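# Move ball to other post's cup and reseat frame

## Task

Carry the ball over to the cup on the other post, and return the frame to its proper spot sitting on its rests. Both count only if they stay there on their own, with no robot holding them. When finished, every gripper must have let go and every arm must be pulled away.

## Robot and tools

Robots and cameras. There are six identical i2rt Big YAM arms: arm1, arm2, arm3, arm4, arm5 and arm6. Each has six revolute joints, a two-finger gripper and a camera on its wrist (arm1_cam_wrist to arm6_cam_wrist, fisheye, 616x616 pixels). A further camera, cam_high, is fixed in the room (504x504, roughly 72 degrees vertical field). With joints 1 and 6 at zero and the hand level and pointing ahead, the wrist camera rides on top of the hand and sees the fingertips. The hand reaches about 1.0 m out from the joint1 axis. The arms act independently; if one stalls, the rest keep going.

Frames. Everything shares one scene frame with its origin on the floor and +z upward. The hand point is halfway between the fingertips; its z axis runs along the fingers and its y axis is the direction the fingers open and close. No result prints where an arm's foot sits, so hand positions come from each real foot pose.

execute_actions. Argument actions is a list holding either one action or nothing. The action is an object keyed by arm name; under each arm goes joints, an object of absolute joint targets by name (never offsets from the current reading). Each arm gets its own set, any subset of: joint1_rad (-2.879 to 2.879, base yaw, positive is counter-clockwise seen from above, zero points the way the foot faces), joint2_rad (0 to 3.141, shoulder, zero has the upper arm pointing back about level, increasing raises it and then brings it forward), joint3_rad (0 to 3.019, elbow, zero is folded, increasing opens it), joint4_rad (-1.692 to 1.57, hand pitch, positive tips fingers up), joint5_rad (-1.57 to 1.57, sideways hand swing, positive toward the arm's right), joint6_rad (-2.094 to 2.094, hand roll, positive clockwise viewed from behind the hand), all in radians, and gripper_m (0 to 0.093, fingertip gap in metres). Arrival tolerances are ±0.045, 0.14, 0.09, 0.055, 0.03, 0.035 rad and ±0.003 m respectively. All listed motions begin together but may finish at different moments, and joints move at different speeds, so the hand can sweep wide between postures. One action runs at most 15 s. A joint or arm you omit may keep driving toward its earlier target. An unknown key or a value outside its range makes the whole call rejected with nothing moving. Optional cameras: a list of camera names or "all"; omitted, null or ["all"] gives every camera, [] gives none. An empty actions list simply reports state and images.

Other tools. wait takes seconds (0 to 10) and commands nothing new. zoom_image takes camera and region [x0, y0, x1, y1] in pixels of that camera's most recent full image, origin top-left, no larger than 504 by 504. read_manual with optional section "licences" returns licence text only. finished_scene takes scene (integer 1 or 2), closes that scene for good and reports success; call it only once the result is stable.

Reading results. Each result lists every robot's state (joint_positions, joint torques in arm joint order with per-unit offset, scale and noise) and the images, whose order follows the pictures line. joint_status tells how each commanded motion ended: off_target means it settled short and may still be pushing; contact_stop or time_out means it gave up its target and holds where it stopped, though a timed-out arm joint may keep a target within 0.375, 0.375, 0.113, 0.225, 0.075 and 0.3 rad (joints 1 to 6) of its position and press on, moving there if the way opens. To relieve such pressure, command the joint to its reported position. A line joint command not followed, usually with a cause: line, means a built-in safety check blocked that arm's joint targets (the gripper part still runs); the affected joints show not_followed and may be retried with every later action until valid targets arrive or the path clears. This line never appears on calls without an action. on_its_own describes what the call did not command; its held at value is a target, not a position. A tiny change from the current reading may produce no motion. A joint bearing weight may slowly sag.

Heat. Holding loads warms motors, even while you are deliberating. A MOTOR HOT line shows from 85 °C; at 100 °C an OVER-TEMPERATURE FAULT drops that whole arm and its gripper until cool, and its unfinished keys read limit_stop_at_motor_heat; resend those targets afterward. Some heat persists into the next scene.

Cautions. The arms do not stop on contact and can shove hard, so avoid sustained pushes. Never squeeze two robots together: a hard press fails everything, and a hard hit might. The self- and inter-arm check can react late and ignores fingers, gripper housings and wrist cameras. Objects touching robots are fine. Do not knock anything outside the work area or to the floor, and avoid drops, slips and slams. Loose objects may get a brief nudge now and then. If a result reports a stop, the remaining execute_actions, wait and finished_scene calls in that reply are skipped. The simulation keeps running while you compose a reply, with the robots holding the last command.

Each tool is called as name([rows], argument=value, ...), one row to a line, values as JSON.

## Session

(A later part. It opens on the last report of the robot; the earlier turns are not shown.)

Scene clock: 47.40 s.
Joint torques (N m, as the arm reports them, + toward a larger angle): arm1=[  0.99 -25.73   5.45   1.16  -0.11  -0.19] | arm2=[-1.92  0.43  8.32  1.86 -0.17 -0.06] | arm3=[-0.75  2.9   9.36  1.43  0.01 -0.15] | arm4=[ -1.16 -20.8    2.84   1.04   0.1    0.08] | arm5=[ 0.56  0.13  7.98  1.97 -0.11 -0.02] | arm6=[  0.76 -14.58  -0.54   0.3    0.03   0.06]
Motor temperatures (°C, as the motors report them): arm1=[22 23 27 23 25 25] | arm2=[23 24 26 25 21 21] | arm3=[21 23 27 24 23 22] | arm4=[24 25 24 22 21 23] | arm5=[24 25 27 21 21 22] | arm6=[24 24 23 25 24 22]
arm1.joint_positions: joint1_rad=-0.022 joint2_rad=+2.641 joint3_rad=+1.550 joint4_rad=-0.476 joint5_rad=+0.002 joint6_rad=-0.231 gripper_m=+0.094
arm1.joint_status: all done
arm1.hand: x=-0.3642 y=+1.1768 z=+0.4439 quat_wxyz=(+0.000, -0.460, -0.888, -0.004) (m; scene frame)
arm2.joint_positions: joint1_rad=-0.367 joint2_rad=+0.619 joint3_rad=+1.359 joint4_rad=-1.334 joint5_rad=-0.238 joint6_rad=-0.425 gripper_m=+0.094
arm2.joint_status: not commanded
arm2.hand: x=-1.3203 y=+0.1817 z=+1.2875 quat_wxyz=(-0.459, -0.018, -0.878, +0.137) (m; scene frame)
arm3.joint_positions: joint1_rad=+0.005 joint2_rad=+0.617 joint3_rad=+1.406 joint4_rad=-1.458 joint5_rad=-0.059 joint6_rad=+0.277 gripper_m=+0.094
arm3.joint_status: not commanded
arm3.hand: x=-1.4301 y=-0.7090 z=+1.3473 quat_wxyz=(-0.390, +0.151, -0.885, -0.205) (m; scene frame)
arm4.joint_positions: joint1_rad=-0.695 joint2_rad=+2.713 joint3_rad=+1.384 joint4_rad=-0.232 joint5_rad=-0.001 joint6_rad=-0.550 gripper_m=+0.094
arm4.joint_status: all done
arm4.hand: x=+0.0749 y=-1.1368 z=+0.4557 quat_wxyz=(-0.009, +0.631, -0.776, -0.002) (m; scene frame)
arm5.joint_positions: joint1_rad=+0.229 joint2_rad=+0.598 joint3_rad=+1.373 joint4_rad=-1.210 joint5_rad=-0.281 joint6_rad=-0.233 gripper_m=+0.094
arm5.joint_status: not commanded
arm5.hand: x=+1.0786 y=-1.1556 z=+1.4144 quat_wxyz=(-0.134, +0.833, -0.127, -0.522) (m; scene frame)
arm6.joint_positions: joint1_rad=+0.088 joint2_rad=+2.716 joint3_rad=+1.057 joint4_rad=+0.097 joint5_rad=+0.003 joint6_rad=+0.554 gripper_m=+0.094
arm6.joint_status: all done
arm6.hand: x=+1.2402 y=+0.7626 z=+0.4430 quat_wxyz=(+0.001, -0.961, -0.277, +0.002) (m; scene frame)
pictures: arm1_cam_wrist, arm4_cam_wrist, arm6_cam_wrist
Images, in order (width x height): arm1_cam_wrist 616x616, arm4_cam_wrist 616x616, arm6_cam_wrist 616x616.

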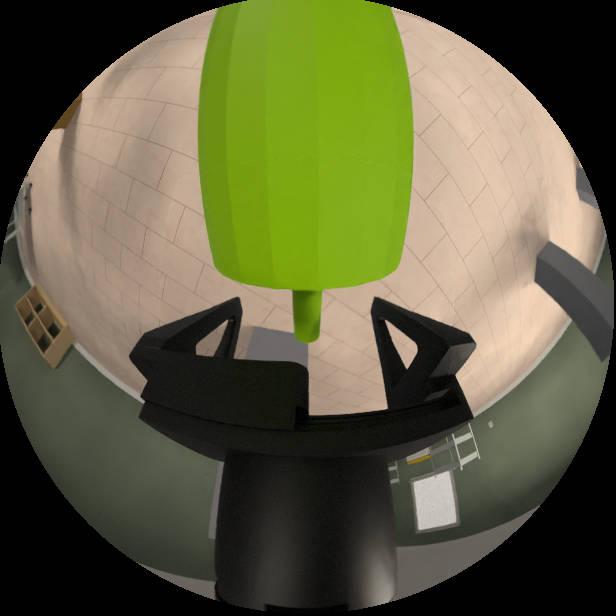

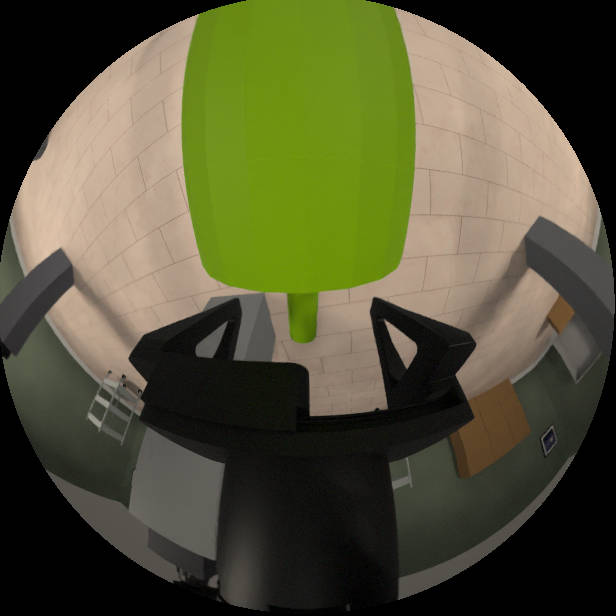

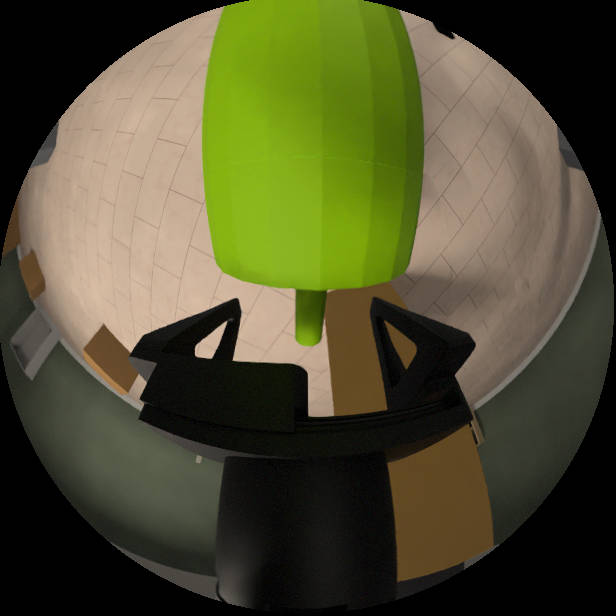

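execute_actions([
  {"arm1":{"joints":{"joint2_rad":2.645,"joint4_rad":-0.45}},"arm4":{"joints":{"joint2_rad":2.725,"joint4_rad":-0.21}},"arm6":{"joints":{"joint2_rad":2.735,"joint4_rad":0.12}}},
], cameras=[])

execute_actions([
  {"arm1":{"joints":{"gripper_m":0}},"arm4":{"joints":{"gripper_m":0}},"arm6":{"joints":{"gripper_m":0}}},
], cameras=["arm1_cam_wrist","arm4_cam_wrist","arm6_cam_wrist","arm2_cam_wrist","arm5_cam_wrist"])

Scene clock: 56.10 s.
Joint torques (N m, as the arm reports them, + toward a larger angle): arm1=[  0.61 -23.86   5.16   1.38  -0.15  -0.24] | arm2=[-1.68  1.05  8.38  1.86 -0.19 -0.06] | arm3=[-0.76  2.9   9.38  1.44  0.01 -0.15] | arm4=[ -1.23 -18.99   2.91   1.27   0.1    0.09] | arm5=[ 0.78  0.32  8.17  1.92 -0.11 -0.05] | arm6=[  0.69 -12.29  -0.47   0.79   0.04   0.1 ]
Motor temperatures (°C, as the motors report them): arm1=[22 23 27 23 25 25] | arm2=[23 24 26 25 21 21] | arm3=[21 23 27 24 23 22] | arm4=[24 26 24 22 21 23] | arm5=[24 25 27 21 21 22] | arm6=[24 25 23 25 24 22]
arm1.joint_positions: joint1_rad=-0.022 joint2_rad=+2.641 joint3_rad=+1.550 joint4_rad=-0.468 joint5_rad=+0.002 joint6_rad=-0.231 gripper_m=+0.094
arm1.joint_status: all done
arm1.hand: x=-0.3635 y=+1.1752 z=+0.4437 quat_wxyz=(-0.003, -0.460, -0.888, -0.002) (m; scene frame)
arm2.joint_positions: joint1_rad=-0.367 joint2_rad=+0.619 joint3_rad=+1.359 joint4_rad=-1.334 joint5_rad=-0.238 joint6_rad=-0.425 gripper_m=+0.094
arm2.joint_status: not commanded
arm2.hand: x=-1.3203 y=+0.1817 z=+1.2875 quat_wxyz=(-0.459, -0.018, -0.878, +0.137) (m; scene frame)
arm3.joint_positions: joint1_rad=+0.005 joint2_rad=+0.617 joint3_rad=+1.406 joint4_rad=-1.458 joint5_rad=-0.059 joint6_rad=+0.277 gripper_m=+0.094
arm3.joint_status: not commanded
arm3.hand: x=-1.4301 y=-0.7090 z=+1.3473 quat_wxyz=(-0.390, +0.151, -0.885, -0.205) (m; scene frame)
arm4.joint_positions: joint1_rad=-0.695 joint2_rad=+2.713 joint3_rad=+1.384 joint4_rad=-0.228 joint5_rad=-0.001 joint6_rad=-0.550 gripper_m=+0.094
arm4.joint_status: all done
arm4.hand: x=+0.0755 y=-1.1362 z=+0.4557 quat_wxyz=(-0.011, +0.631, -0.776, -0.002) (m; scene frame)
arm5.joint_positions: joint1_rad=+0.229 joint2_rad=+0.598 joint3_rad=+1.373 joint4_rad=-1.210 joint5_rad=-0.281 joint6_rad=-0.233 gripper_m=+0.094
arm5.joint_status: not commanded
arm5.hand: x=+1.0786 y=-1.1556 z=+1.4144 quat_wxyz=(-0.134, +0.833, -0.127, -0.522) (m; scene frame)
arm6.joint_positions: joint1_rad=+0.088 joint2_rad=+2.724 joint3_rad=+1.057 joint4_rad=+0.110 joint5_rad=+0.003 joint6_rad=+0.554 gripper_m=+0.094
arm6.joint_status: all done
arm6.hand: x=+1.2406 y=+0.7635 z=+0.4404 quat_wxyz=(-0.001, -0.961, -0.277, +0.004) (m; scene frame)
pictures: none
No camera images: the call's "cameras" was empty. Leave "cameras" out to get every camera's image.

Scene clock: 56.83 s.
Joint torques (N m, as the arm reports them, + toward a larger angle): arm1=[  0.84 -23.98   5.39   1.39  -0.06  -0.22] | arm2=[-2.01  0.81  8.33  1.8  -0.21 -0.06] | arm3=[-0.73  2.87  9.36  1.42  0.01 -0.16] | arm4=[ -1.22 -19.2    2.96   1.2    0.3    0.08] | arm5=[ 0.76  0.5   8.1   2.06 -0.1  -0.02] | arm6=[  0.56 -12.18  -0.24   0.75  -0.09  -0.05]
Motor temperatures (°C, as the motors report them): arm1=[22 23 27 23 25 25] | arm2=[23 24 26 25 21 21] | arm3=[21 23 27 24 23 22] | arm4=[24 26 24 22 21 23] | arm5=[24 25 27 21 21 22] | arm6=[24 25 23 25 24 22]
arm1.joint_positions: joint1_rad=-0.022 joint2_rad=+2.642 joint3_rad=+1.550 joint4_rad=-0.466 joint5_rad=+0.001 joint6_rad=-0.232 gripper_m=+0.018
arm1.joint_status: gripper_m off_target (ended at +0.018, target +0.000)
arm1.hand: x=-0.3632 y=+1.1752 z=+0.4435 quat_wxyz=(-0.004, -0.460, -0.888, -0.002) (m; scene frame)
arm2.joint_positions: joint1_rad=-0.367 joint2_rad=+0.619 joint3_rad=+1.359 joint4_rad=-1.334 joint5_rad=-0.238 joint6_rad=-0.425 gripper_m=+0.094
arm2.joint_status: not commanded
arm2.hand: x=-1.3203 y=+0.1817 z=+1.2875 quat_wxyz=(-0.459, -0.018, -0.878, +0.137) (m; scene frame)
arm3.joint_positions: joint1_rad=+0.005 joint2_rad=+0.617 joint3_rad=+1.406 joint4_rad=-1.458 joint5_rad=-0.059 joint6_rad=+0.277 gripper_m=+0.094
arm3.joint_status: not commanded
arm3.hand: x=-1.4301 y=-0.7090 z=+1.3473 quat_wxyz=(-0.390, +0.151, -0.885, -0.205) (m; scene frame)
arm4.joint_positions: joint1_rad=-0.695 joint2_rad=+2.714 joint3_rad=+1.383 joint4_rad=-0.227 joint5_rad=-0.004 joint6_rad=-0.548 gripper_m=+0.019
arm4.joint_status: gripper_m off_target (ended at +0.019, target +0.000)
arm4.hand: x=+0.0747 y=-1.1361 z=+0.4552 quat_wxyz=(-0.011, +0.631, -0.776, -0.004) (m; scene frame)
arm5.joint_positions: joint1_rad=+0.229 joint2_rad=+0.598 joint3_rad=+1.373 joint4_rad=-1.210 joint5_rad=-0.281 joint6_rad=-0.233 gripper_m=+0.094
arm5.joint_status: not commanded
arm5.hand: x=+1.0786 y=-1.1556 z=+1.4144 quat_wxyz=(-0.134, +0.833, -0.127, -0.522) (m; scene frame)
arm6.joint_positions: joint1_rad=+0.088 joint2_rad=+2.725 joint3_rad=+1.056 joint4_rad=+0.111 joint5_rad=+0.008 joint6_rad=+0.567 gripper_m=+0.019
arm6.joint_status: gripper_m off_target (ended at +0.019, target +0.000)
arm6.hand: x=+1.2400 y=+0.7645 z=+0.4400 quat_wxyz=(+0.001, -0.963, -0.270, +0.005) (m; scene frame)
pictures: arm1_cam_wrist, arm2_cam_wrist, arm4_cam_wrist, arm5_cam_wrist, arm6_cam_wrist
Images, in order (width x height): arm1_cam_wrist 616x616, arm2_cam_wrist 616x616, arm4_cam_wrist 616x616, arm5_cam_wrist 616x616, arm6_cam_wrist 616x616.

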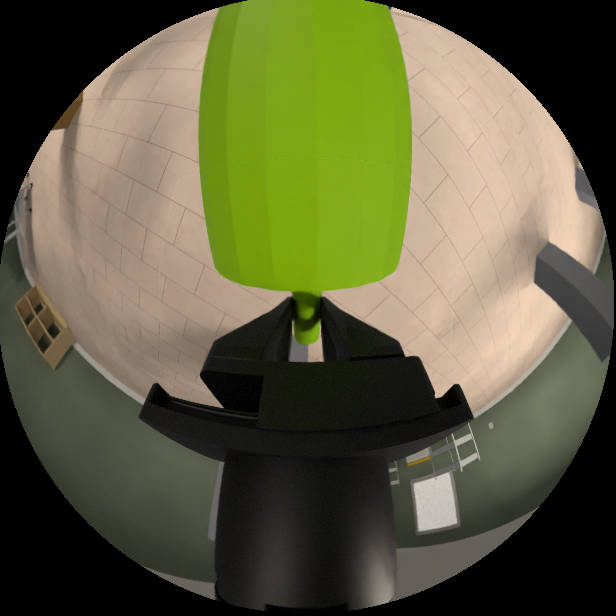

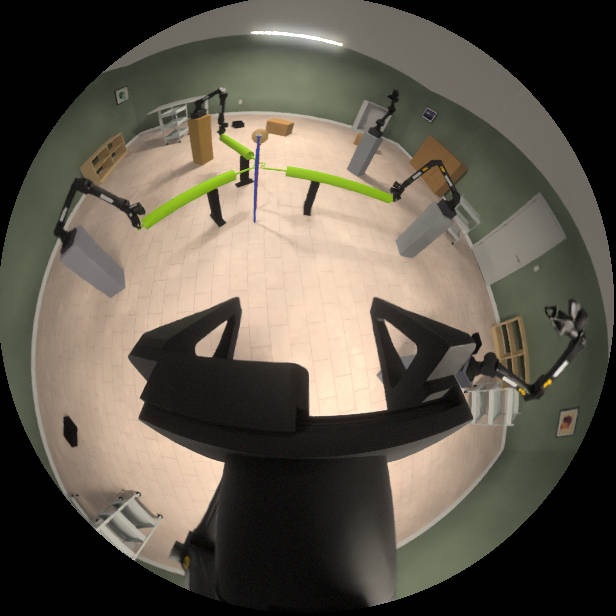

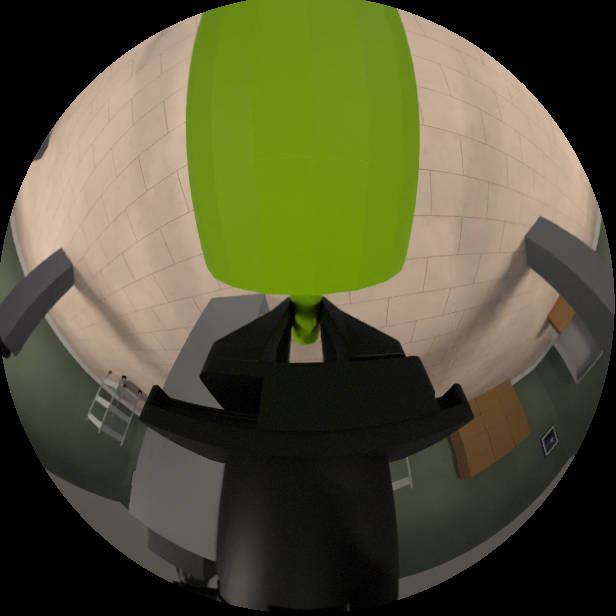

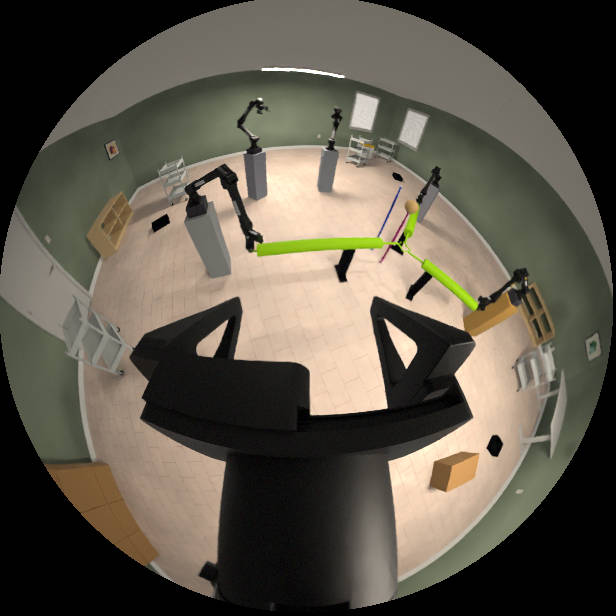

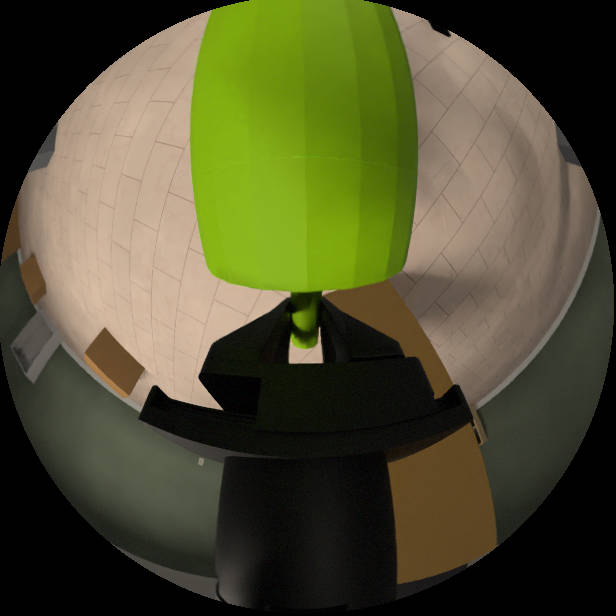

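execute_actions([
  {"arm1":{"joints":{"joint2_rad":2.39,"joint3_rad":1.45,"joint4_rad":-0.58}},"arm4":{"joints":{"joint2_rad":2.435,"joint3_rad":1.235,"joint4_rad":-0.33}},"arm6":{"joints":{"joint2_rad":2.42,"joint3_rad":0.876,"joint4_rad":0.0}}},
], cameras=["arm1_cam_wrist","arm4_cam_wrist","arm6_cam_wrist","cam_high"])

Scene clock: 62.30 s.
Joint torques (N m, as the arm reports them, + toward a larger angle): arm1=[  1.21 -26.41   5.19   0.16   0.04  -0.23] | arm2=[-2.09  0.86  8.36  1.95 -0.2  -0.05] | arm3=[-0.73  2.9   9.38  1.42  0.01 -0.16] | arm4=[ -0.29 -21.69   3.9    0.21   0.2    0.11] | arm5=[ 0.8  -0.29  8.07  2.04 -0.1   0.  ] | arm6=[  0.57 -14.88   0.53   0.36  -0.11  -0.05]
Motor temperatures (°C, as the motors report them): arm1=[22 23 27 23 25 25] | arm2=[23 24 26 25 21 21] | arm3=[21 23 27 24 23 22] | arm4=[24 26 24 22 21 23] | arm5=[24 25 28 21 21 22] | arm6=[24 25 23 25 24 22]
arm1.joint_positions: joint1_rad=-0.022 joint2_rad=+2.416 joint3_rad=+1.438 joint4_rad=-0.572 joint5_rad=-0.002 joint6_rad=-0.233 gripper_m=+0.018
arm1.joint_status: all done
arm1.hand: x=-0.3625 y=+1.1711 z=+0.5443 quat_wxyz=(-0.008, -0.460, -0.888, +0.000) (m; scene frame)
arm2.joint_positions: joint1_rad=-0.367 joint2_rad=+0.619 joint3_rad=+1.359 joint4_rad=-1.334 joint5_rad=-0.238 joint6_rad=-0.425 gripper_m=+0.094
arm2.joint_status: not commanded
arm2.hand: x=-1.3203 y=+0.1817 z=+1.2875 quat_wxyz=(-0.459, -0.018, -0.878, +0.137) (m; scene frame)
arm3.joint_positions: joint1_rad=+0.005 joint2_rad=+0.617 joint3_rad=+1.406 joint4_rad=-1.458 joint5_rad=-0.059 joint6_rad=+0.277 gripper_m=+0.094
arm3.joint_status: not commanded
arm3.hand: x=-1.4301 y=-0.7090 z=+1.3473 quat_wxyz=(-0.390, +0.151, -0.885, -0.205) (m; scene frame)
arm4.joint_positions: joint1_rad=-0.705 joint2_rad=+2.459 joint3_rad=+1.228 joint4_rad=-0.322 joint5_rad=-0.003 joint6_rad=-0.552 gripper_m=+0.019
arm4.joint_status: all done
arm4.hand: x=+0.0787 y=-1.1392 z=+0.5570 quat_wxyz=(-0.013, +0.628, -0.778, -0.003) (m; scene frame)
arm5.joint_positions: joint1_rad=+0.229 joint2_rad=+0.598 joint3_rad=+1.373 joint4_rad=-1.210 joint5_rad=-0.281 joint6_rad=-0.233 gripper_m=+0.094
arm5.joint_status: not commanded
arm5.hand: x=+1.0786 y=-1.1556 z=+1.4144 quat_wxyz=(-0.134, +0.833, -0.127, -0.522) (m; scene frame)
arm6.joint_positions: joint1_rad=+0.089 joint2_rad=+2.439 joint3_rad=+0.877 joint4_rad=+0.002 joint5_rad=+0.006 joint6_rad=+0.569 gripper_m=+0.019
arm6.joint_status: all done
arm6.hand: x=+1.2406 y=+0.7637 z=+0.5402 quat_wxyz=(+0.001, -0.963, -0.270, +0.004) (m; scene frame)
pictures: arm1_cam_wrist, arm4_cam_wrist, arm6_cam_wrist, cam_high
Images, in order (width x height): arm1_cam_wrist 616x616, arm4_cam_wrist 616x616, arm6_cam_wrist 616x616, cam_high 504x504.

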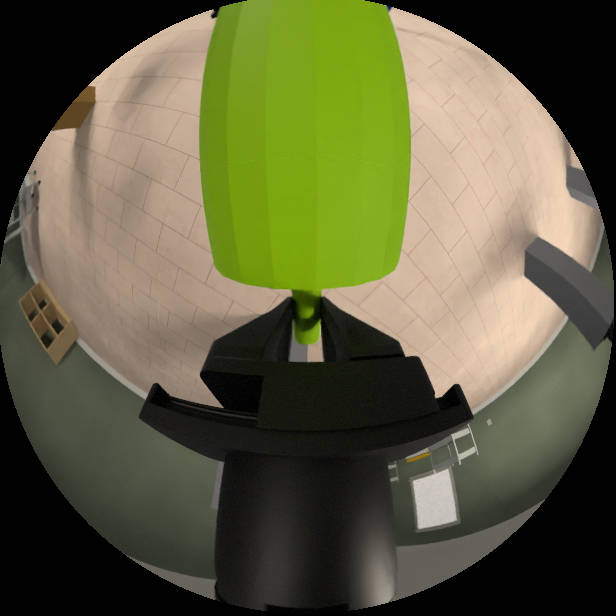

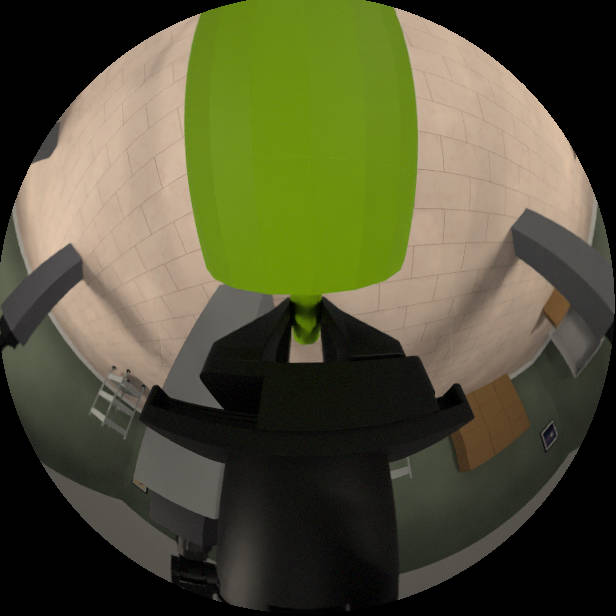

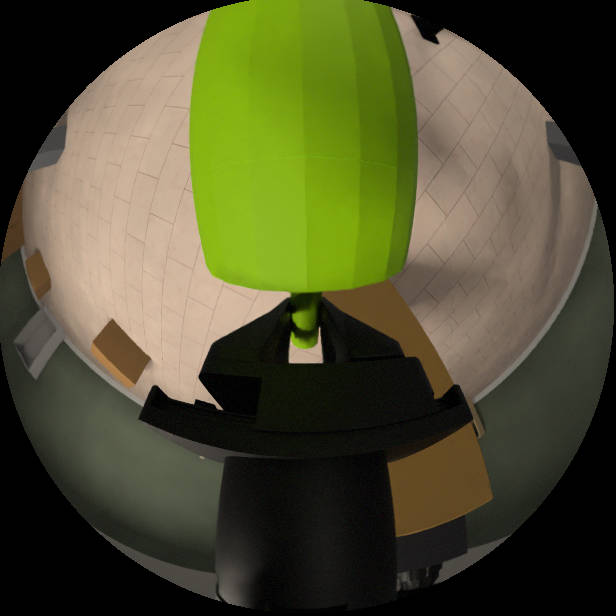

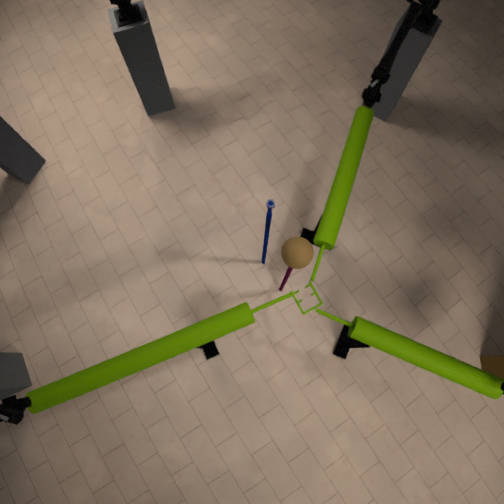

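execute_actions([
  {"arm1":{"joints":{"joint1_rad":-0.2,"joint2_rad":2.115,"joint3_rad":1.25,"joint4_rad":-0.665,"joint6_rad":-0.41}},"arm4":{"joints":{"joint1_rad":-0.506,"joint2_rad":2.132,"joint3_rad":0.983,"joint4_rad":-0.39,"joint6_rad":-0.356}},"arm6":{"joints":{"joint1_rad":-0.152,"joint2_rad":2.146,"joint3_rad":0.9,"joint4_rad":-0.3,"joint6_rad":0.32}}},
], cameras=["arm2_cam_wrist","arm5_cam_wrist","cam_high"])

zoom_image(camera="cam_high", region=[220, 180, 370, 330])

zoom_image(camera="arm2_cam_wrist", region=[200, 110, 320, 230])

zoom_image(camera="arm5_cam_wrist", region=[340, 160, 460, 280])

Scene clock: 73.90 s.
Joint torques (N m, as the arm reports them, + toward a larger angle): arm1=[  2.61 -23.89   5.76   0.09   0.09  -0.09] | arm2=[-2.03  0.81  8.39  1.9  -0.18 -0.04] | arm3=[-0.71  2.91  9.37  1.43  0.01 -0.15] | arm4=[ -1.02 -19.38   4.56   0.21   0.21  -0.01] | arm5=[ 0.63 -0.07  8.09  1.92 -0.09 -0.02] | arm6=[  0.88 -13.92   4.14  -0.19  -0.12  -0.11]
Motor temperatures (°C, as the motors report them): arm1=[22 24 27 23 25 25] | arm2=[23 24 26 25 21 21] | arm3=[21 23 27 24 23 22] | arm4=[24 26 23 22 21 23] | arm5=[24 25 28 21 21 22] | arm6=[24 25 23 25 24 22]
arm1.joint_positions: joint1_rad=-0.205 joint2_rad=+2.138 joint3_rad=+1.242 joint4_rad=-0.653 joint5_rad=-0.003 joint6_rad=-0.414 gripper_m=+0.018
arm1.joint_status: all done
arm1.hand: x=-0.4705 y=+1.1822 z=+0.6445 quat_wxyz=(-0.007, -0.460, -0.888, +0.000) (m; scene frame)
arm2.joint_positions: joint1_rad=-0.367 joint2_rad=+0.619 joint3_rad=+1.359 joint4_rad=-1.334 joint5_rad=-0.238 joint6_rad=-0.425 gripper_m=+0.094
arm2.joint_status: not commanded
arm2.hand: x=-1.3203 y=+0.1817 z=+1.2875 quat_wxyz=(-0.459, -0.018, -0.878, +0.137) (m; scene frame)
arm3.joint_positions: joint1_rad=+0.005 joint2_rad=+0.617 joint3_rad=+1.406 joint4_rad=-1.458 joint5_rad=-0.059 joint6_rad=+0.277 gripper_m=+0.094
arm3.joint_status: not commanded
arm3.hand: x=-1.4301 y=-0.7090 z=+1.3473 quat_wxyz=(-0.390, +0.151, -0.885, -0.205) (m; scene frame)
arm4.joint_positions: joint1_rad=-0.498 joint2_rad=+2.158 joint3_rad=+0.973 joint4_rad=-0.382 joint5_rad=-0.002 joint6_rad=-0.354 gripper_m=+0.019
arm4.joint_status: all done
arm4.hand: x=-0.0321 y=-1.1264 z=+0.6541 quat_wxyz=(-0.005, +0.632, -0.775, -0.002) (m; scene frame)
arm5.joint_positions: joint1_rad=+0.229 joint2_rad=+0.598 joint3_rad=+1.373 joint4_rad=-1.210 joint5_rad=-0.281 joint6_rad=-0.233 gripper_m=+0.094
arm5.joint_status: not commanded
arm5.hand: x=+1.0786 y=-1.1556 z=+1.4144 quat_wxyz=(-0.134, +0.833, -0.127, -0.522) (m; scene frame)
arm6.joint_positions: joint1_rad=-0.162 joint2_rad=+2.153 joint3_rad=+0.894 joint4_rad=-0.287 joint5_rad=+0.006 joint6_rad=+0.331 gripper_m=+0.019
arm6.joint_status: all done
arm6.hand: x=+1.1332 y=+0.7753 z=+0.6445 quat_wxyz=(-0.001, -0.965, -0.264, +0.010) (m; scene frame)
pictures: arm2_cam_wrist, arm5_cam_wrist, cam_high
Images, in order (width x height): arm2_cam_wrist 616x616, arm5_cam_wrist 616x616, cam_high 504x504.

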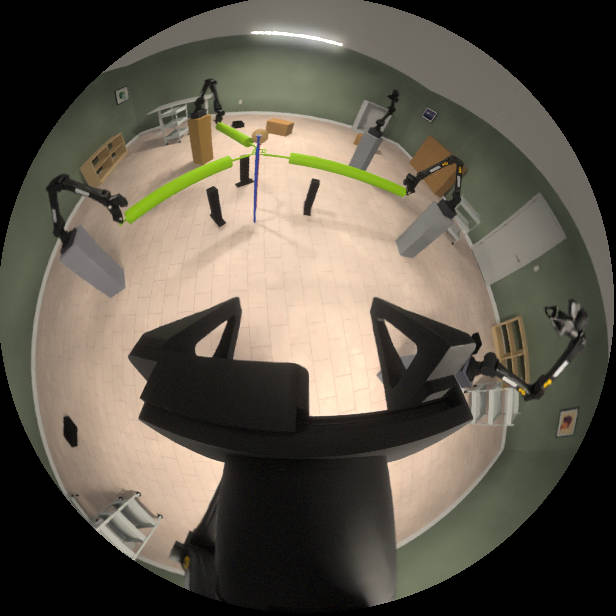

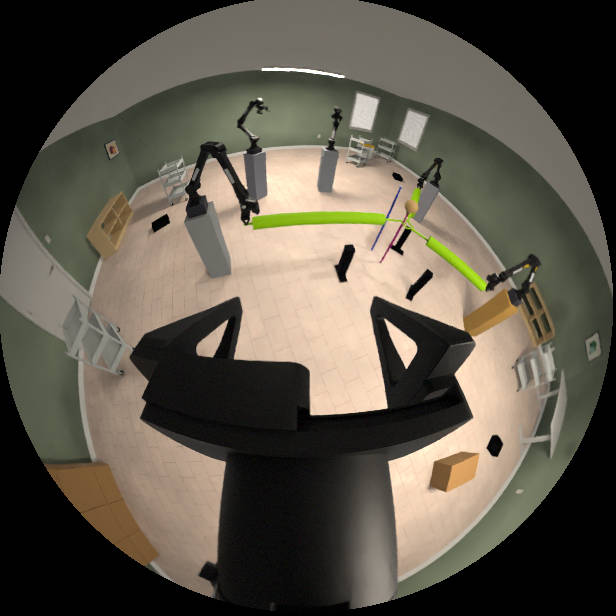

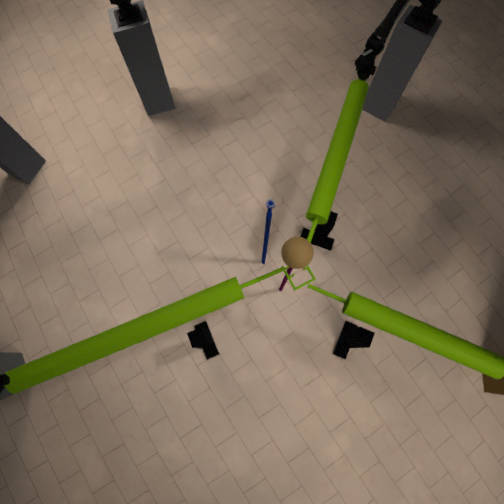

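Region (220, 180, 370, 330) of cam_high's 504x504 image, scaled by 3.360, with more detail than that image has.

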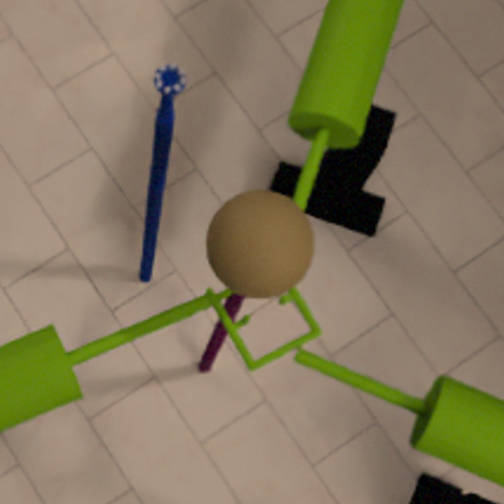

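Region (200, 110, 320, 230) of arm2_cam_wrist's 616x616 image, scaled by 4.200, with more detail than that image has.

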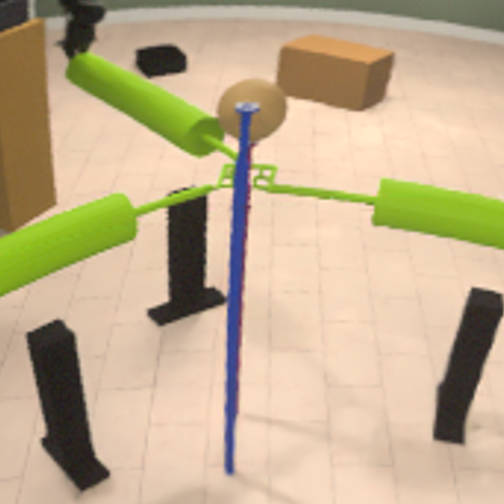

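Region (340, 160, 460, 280) of arm5_cam_wrist's 616x616 image, scaled by 4.200, with more detail than that image has.

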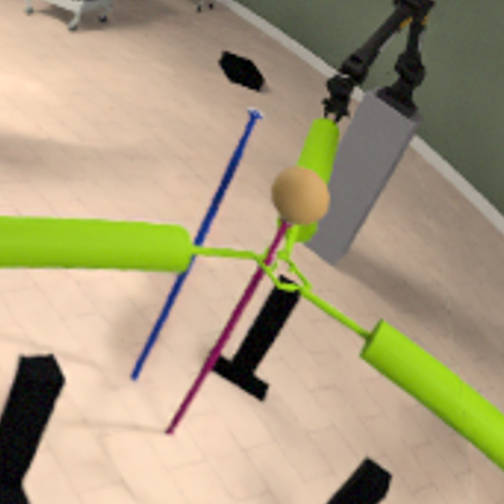

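execute_actions([
  {"arm1":{"joints":{"joint1_rad":-0.291,"joint2_rad":2.095,"joint3_rad":1.2,"joint4_rad":-0.63,"joint6_rad":-0.505}},"arm4":{"joints":{"joint1_rad":-0.403,"joint2_rad":2.11,"joint3_rad":0.92,"joint4_rad":-0.335,"joint6_rad":-0.255}},"arm6":{"joints":{"joint1_rad":-0.245,"joint2_rad":2.186,"joint3_rad":0.998,"joint4_rad":-0.37,"joint6_rad":0.23}},"arm3":{"joints":{"joint1_rad":0,"joint2_rad":2.3,"joint3_rad":2.2,"joint4_rad":0.5,"joint5_rad":0,"joint6_rad":0}}},
], cameras=["arm2_cam_wrist","arm3_cam_wrist","arm5_cam_wrist","cam_high"])

zoom_image(camera="cam_high", region=[220, 180, 370, 330])

zoom_image(camera="arm2_cam_wrist", region=[220, 110, 300, 190])

zoom_image(camera="arm5_cam_wrist", region=[360, 170, 440, 250])

zoom_image(camera="arm3_cam_wrist", region=[230, 180, 380, 330])

Scene clock: 84.00 s.
Joint torques (N m, as the arm reports them, + toward a larger angle): arm1=[  1.95 -25.58   5.14   0.7    0.15  -0.17] | arm2=[-1.59  1.08  8.29  1.88 -0.24 -0.02] | arm3=[ -1.24 -26.12  12.27   2.03   0.22  -0.23] | arm4=[ -1.43 -19.08   3.14   0.81   0.44  -0.02] | arm5=[ 0.46  0.44  7.89  1.96 -0.12  0.  ] | arm6=[  0.7  -14.33   5.03  -0.51   0.    -0.09]
Motor temperatures (°C, as the motors report them): arm1=[22 24 27 23 25 25] | arm2=[23 24 27 25 21 21] | arm3=[21 24 28 24 23 22] | arm4=[24 26 23 22 21 23] | arm5=[24 25 28 21 21 22] | arm6=[24 25 23 25 24 22]
arm1.joint_positions: joint1_rad=-0.290 joint2_rad=+2.136 joint3_rad=+1.195 joint4_rad=-0.628 joint5_rad=-0.005 joint6_rad=-0.500 gripper_m=+0.018
arm1.joint_status: all done
arm1.hand: x=-0.5164 y=+1.1938 z=+0.6346 quat_wxyz=(-0.002, -0.460, -0.888, -0.007) (m; scene frame)
arm2.joint_positions: joint1_rad=-0.367 joint2_rad=+0.619 joint3_rad=+1.359 joint4_rad=-1.334 joint5_rad=-0.238 joint6_rad=-0.425 gripper_m=+0.094
arm2.joint_status: not commanded
arm2.hand: x=-1.3203 y=+0.1817 z=+1.2875 quat_wxyz=(-0.459, -0.018, -0.878, +0.137) (m; scene frame)
arm3.joint_positions: joint1_rad=+0.005 joint2_rad=+2.300 joint3_rad=+2.172 joint4_rad=+0.477 joint5_rad=-0.004 joint6_rad=+0.011 gripper_m=+0.094
arm3.joint_status: all done
arm3.hand: x=-0.8215 y=-0.3201 z=+1.2330 quat_wxyz=(-0.786, +0.164, -0.546, -0.240) (m; scene frame)
arm4.joint_positions: joint1_rad=-0.390 joint2_rad=+2.139 joint3_rad=+0.927 joint4_rad=-0.342 joint5_rad=-0.007 joint6_rad=-0.253 gripper_m=+0.019
arm4.joint_status: all done
arm4.hand: x=-0.0788 y=-1.1141 z=+0.6552 quat_wxyz=(-0.010, +0.634, -0.773, -0.008) (m; scene frame)
arm5.joint_positions: joint1_rad=+0.229 joint2_rad=+0.598 joint3_rad=+1.373 joint4_rad=-1.210 joint5_rad=-0.281 joint6_rad=-0.233 gripper_m=+0.094
arm5.joint_status: not commanded
arm5.hand: x=+1.0786 y=-1.1556 z=+1.4144 quat_wxyz=(-0.134, +0.833, -0.127, -0.522) (m; scene frame)
arm6.joint_positions: joint1_rad=-0.259 joint2_rad=+2.197 joint3_rad=+0.984 joint4_rad=-0.353 joint5_rad=+0.003 joint6_rad=+0.240 gripper_m=+0.019
arm6.joint_status: all done
arm6.hand: x=+1.0879 y=+0.7859 z=+0.6382 quat_wxyz=(+0.004, -0.965, -0.261, +0.001) (m; scene frame)
pictures: arm2_cam_wrist, arm3_cam_wrist, arm5_cam_wrist, cam_high
Images, in order (width x height): arm2_cam_wrist 616x616, arm3_cam_wrist 616x616, arm5_cam_wrist 616x616, cam_high 504x504.

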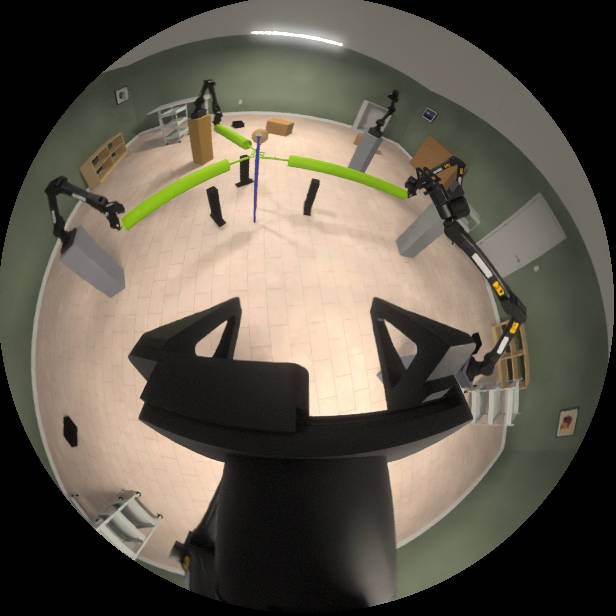

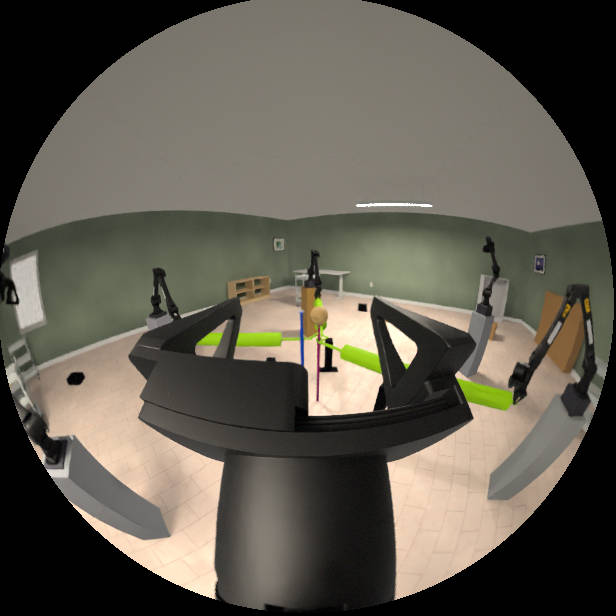

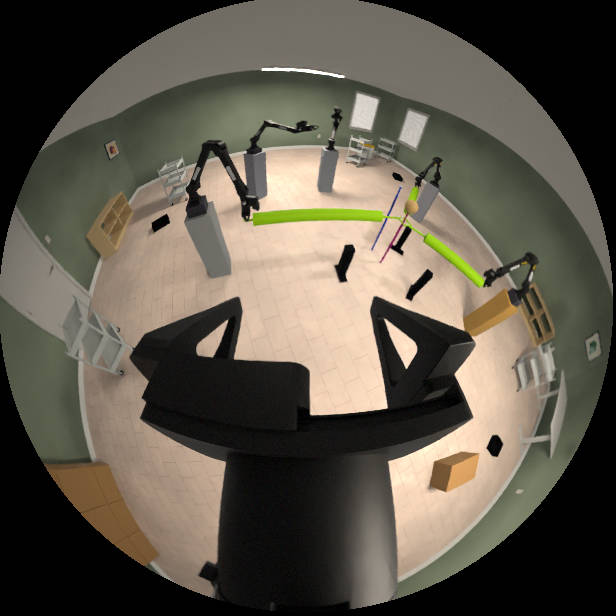

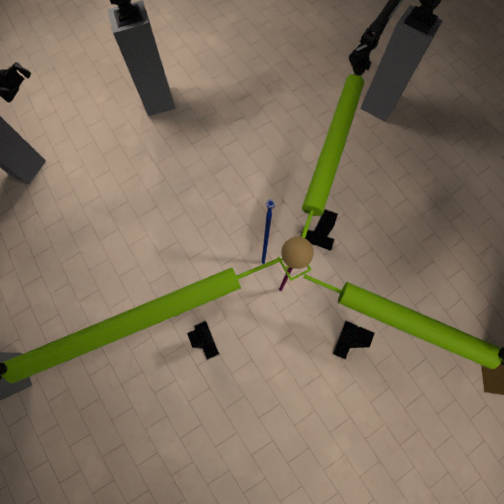

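Region (220, 180, 370, 330) of cam_high's 504x504 image, scaled by 3.360, with more detail than that image has.

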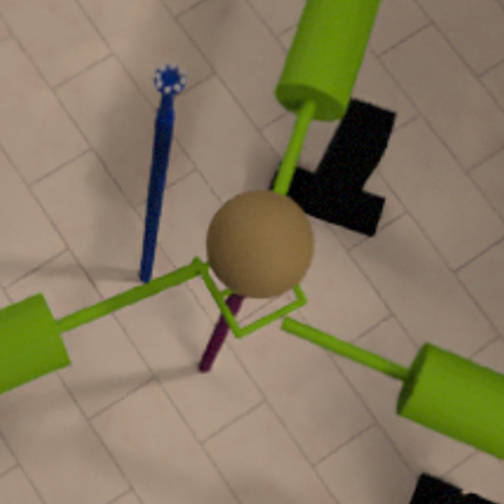

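Region (220, 110, 300, 190) of arm2_cam_wrist's 616x616 image, scaled by 6.300, with more detail than that image has.

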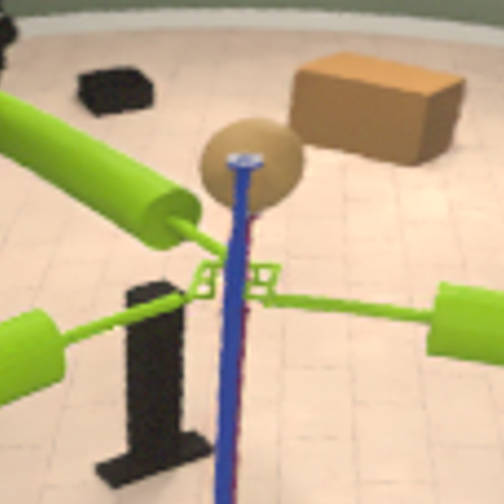

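Region (360, 170, 440, 250) of arm5_cam_wrist's 616x616 image, scaled by 6.300, with more detail than that image has.

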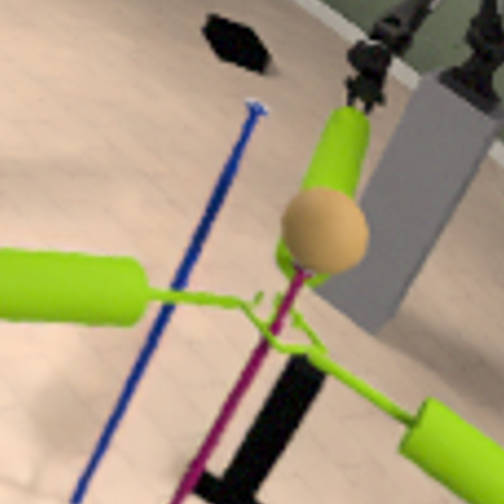

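Region (230, 180, 380, 330) of arm3_cam_wrist's 616x616 image, scaled by 3.360, with more detail than that image has.

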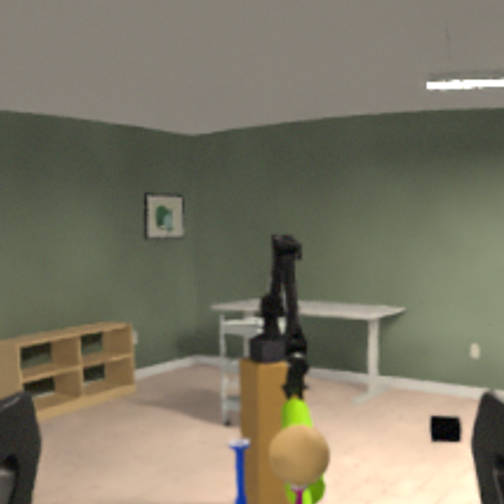

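execute_actions([
  {"arm1":{"joints":{"joint1_rad":-0.285,"joint2_rad":1.93,"joint3_rad":1.242,"joint4_rad":-0.845,"joint6_rad":-0.5}},"arm4":{"joints":{"joint1_rad":-0.42,"joint2_rad":1.865,"joint3_rad":0.886,"joint4_rad":-0.563,"joint6_rad":-0.27}},"arm6":{"joints":{"joint1_rad":-0.225,"joint2_rad":1.958,"joint3_rad":0.98,"joint4_rad":-0.575,"joint6_rad":0.25}},"arm3":{"joints":{"joint2_rad":2.55,"joint4_rad":0.5}}},
], cameras=["arm2_cam_wrist","arm3_cam_wrist","arm5_cam_wrist"])

zoom_image(camera="arm2_cam_wrist", region=[220, 110, 300, 190])

zoom_image(camera="arm5_cam_wrist", region=[360, 170, 440, 250])

zoom_image(camera="arm3_cam_wrist", region=[250, 180, 370, 300])

Scene clock: 92.77 s.
Joint torques (N m, as the arm reports them, + toward a larger angle): arm1=[  1.58 -22.17   7.83  -0.76   0.2   -0.12] | arm2=[-1.67  0.89  8.24  2.03 -0.19 -0.08] | arm3=[ -1.26 -28.35  11.57   1.93   0.22  -0.24] | arm4=[ -1.4  -16.17   5.62   0.     0.66  -0.06] | arm5=[ 0.51  0.02  8.16  2.05 -0.09 -0.02] | arm6=[  0.42 -13.79   6.34   0.54  -0.03  -0.13]
Motor temperatures (°C, as the motors report them): arm1=[22 24 27 23 25 25] | arm2=[23 24 27 25 21 21] | arm3=[21 26 29 24 23 22] | arm4=[24 26 23 22 21 23] | arm5=[24 25 28 21 21 22] | arm6=[24 25 23 25 24 22]
arm1.joint_positions: joint1_rad=-0.282 joint2_rad=+1.948 joint3_rad=+1.216 joint4_rad=-0.815 joint5_rad=-0.006 joint6_rad=-0.500 gripper_m=+0.018
arm1.joint_status: all done
arm1.hand: x=-0.5118 y=+1.1858 z=+0.7321 quat_wxyz=(-0.008, -0.456, -0.890, +0.002) (m; scene frame)
arm2.joint_positions: joint1_rad=-0.367 joint2_rad=+0.619 joint3_rad=+1.359 joint4_rad=-1.334 joint5_rad=-0.238 joint6_rad=-0.425 gripper_m=+0.094
arm2.joint_status: not commanded
arm2.hand: x=-1.3203 y=+0.1817 z=+1.2875 quat_wxyz=(-0.459, -0.018, -0.878, +0.137) (m; scene frame)
arm3.joint_positions: joint1_rad=+0.005 joint2_rad=+2.559 joint3_rad=+2.176 joint4_rad=+0.486 joint5_rad=-0.004 joint6_rad=+0.010 gripper_m=+0.094
arm3.joint_status: all done
arm3.hand: x=-0.7861 y=-0.2981 z=+0.9956 quat_wxyz=(-0.713, +0.191, -0.638, -0.218) (m; scene frame)
arm4.joint_positions: joint1_rad=-0.405 joint2_rad=+1.879 joint3_rad=+0.881 joint4_rad=-0.549 joint5_rad=-0.011 joint6_rad=-0.263 gripper_m=+0.019
arm4.joint_status: all done
arm4.hand: x=-0.0776 y=-1.1234 z=+0.7493 quat_wxyz=(-0.012, +0.633, -0.774, -0.011) (m; scene frame)
arm5.joint_positions: joint1_rad=+0.229 joint2_rad=+0.598 joint3_rad=+1.373 joint4_rad=-1.210 joint5_rad=-0.281 joint6_rad=-0.233 gripper_m=+0.094
arm5.joint_status: not commanded
arm5.hand: x=+1.0786 y=-1.1556 z=+1.4144 quat_wxyz=(-0.134, +0.833, -0.127, -0.522) (m; scene frame)
arm6.joint_positions: joint1_rad=-0.239 joint2_rad=+1.972 joint3_rad=+0.974 joint4_rad=-0.577 joint5_rad=+0.004 joint6_rad=+0.255 gripper_m=+0.019
arm6.joint_status: all done
arm6.hand: x=+1.0903 y=+0.7757 z=+0.7304 quat_wxyz=(+0.006, -0.965, -0.264, -0.002) (m; scene frame)
pictures: arm2_cam_wrist, arm3_cam_wrist, arm5_cam_wrist
Images, in order (width x height): arm2_cam_wrist 616x616, arm3_cam_wrist 616x616, arm5_cam_wrist 616x616.

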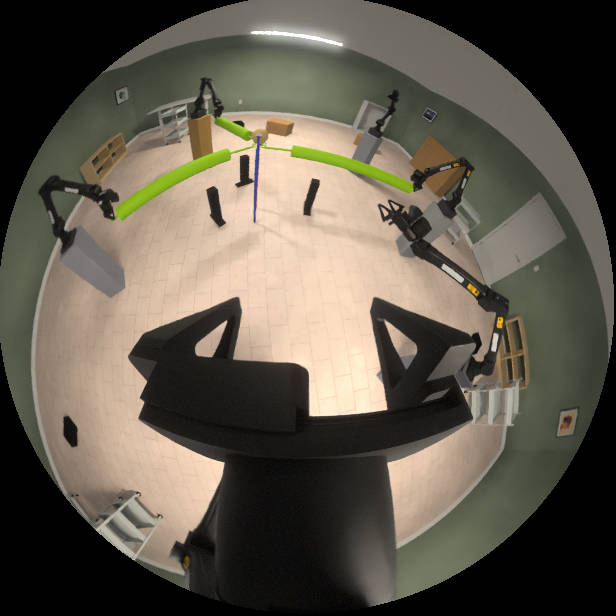

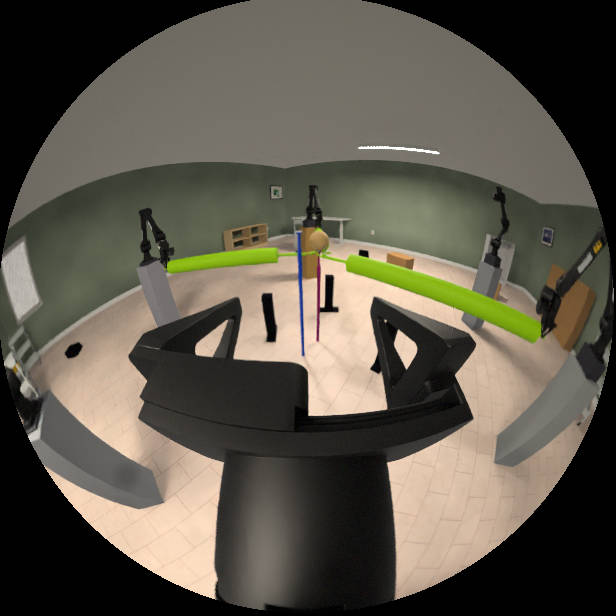

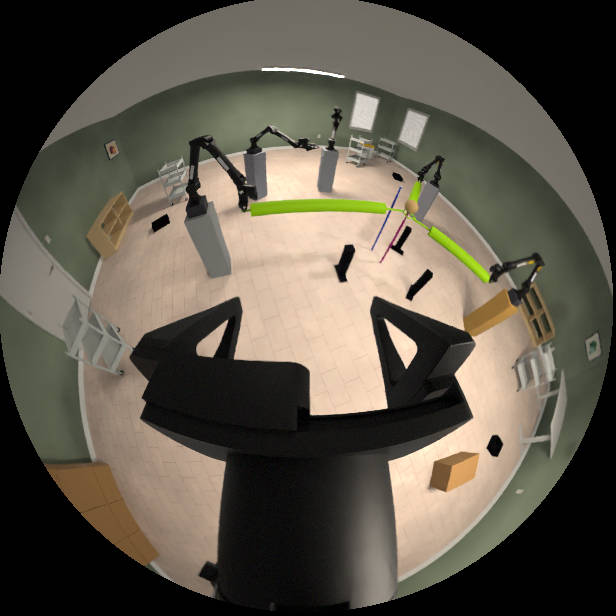

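Region (220, 110, 300, 190) of arm2_cam_wrist's 616x616 image, scaled by 6.300, with more detail than that image has.

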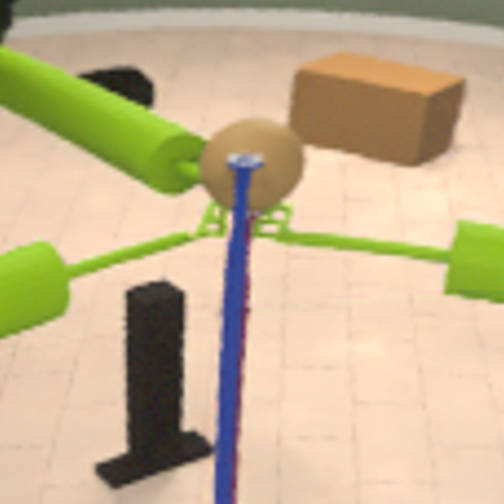

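Region (360, 170, 440, 250) of arm5_cam_wrist's 616x616 image, scaled by 6.300, with more detail than that image has.

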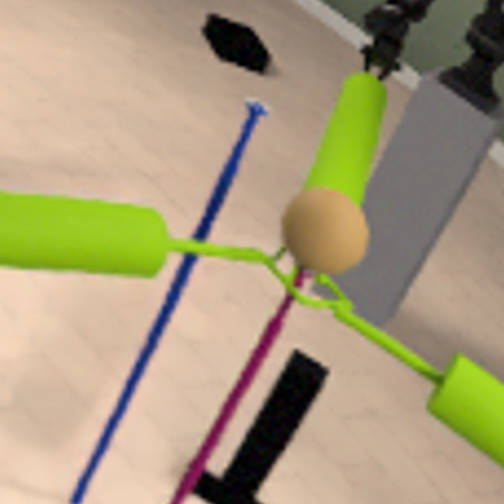

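Region (250, 180, 370, 300) of arm3_cam_wrist's 616x616 image, scaled by 4.200, with more detail than that image has.

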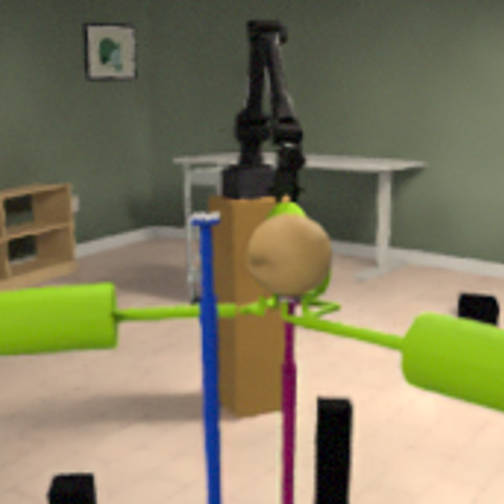

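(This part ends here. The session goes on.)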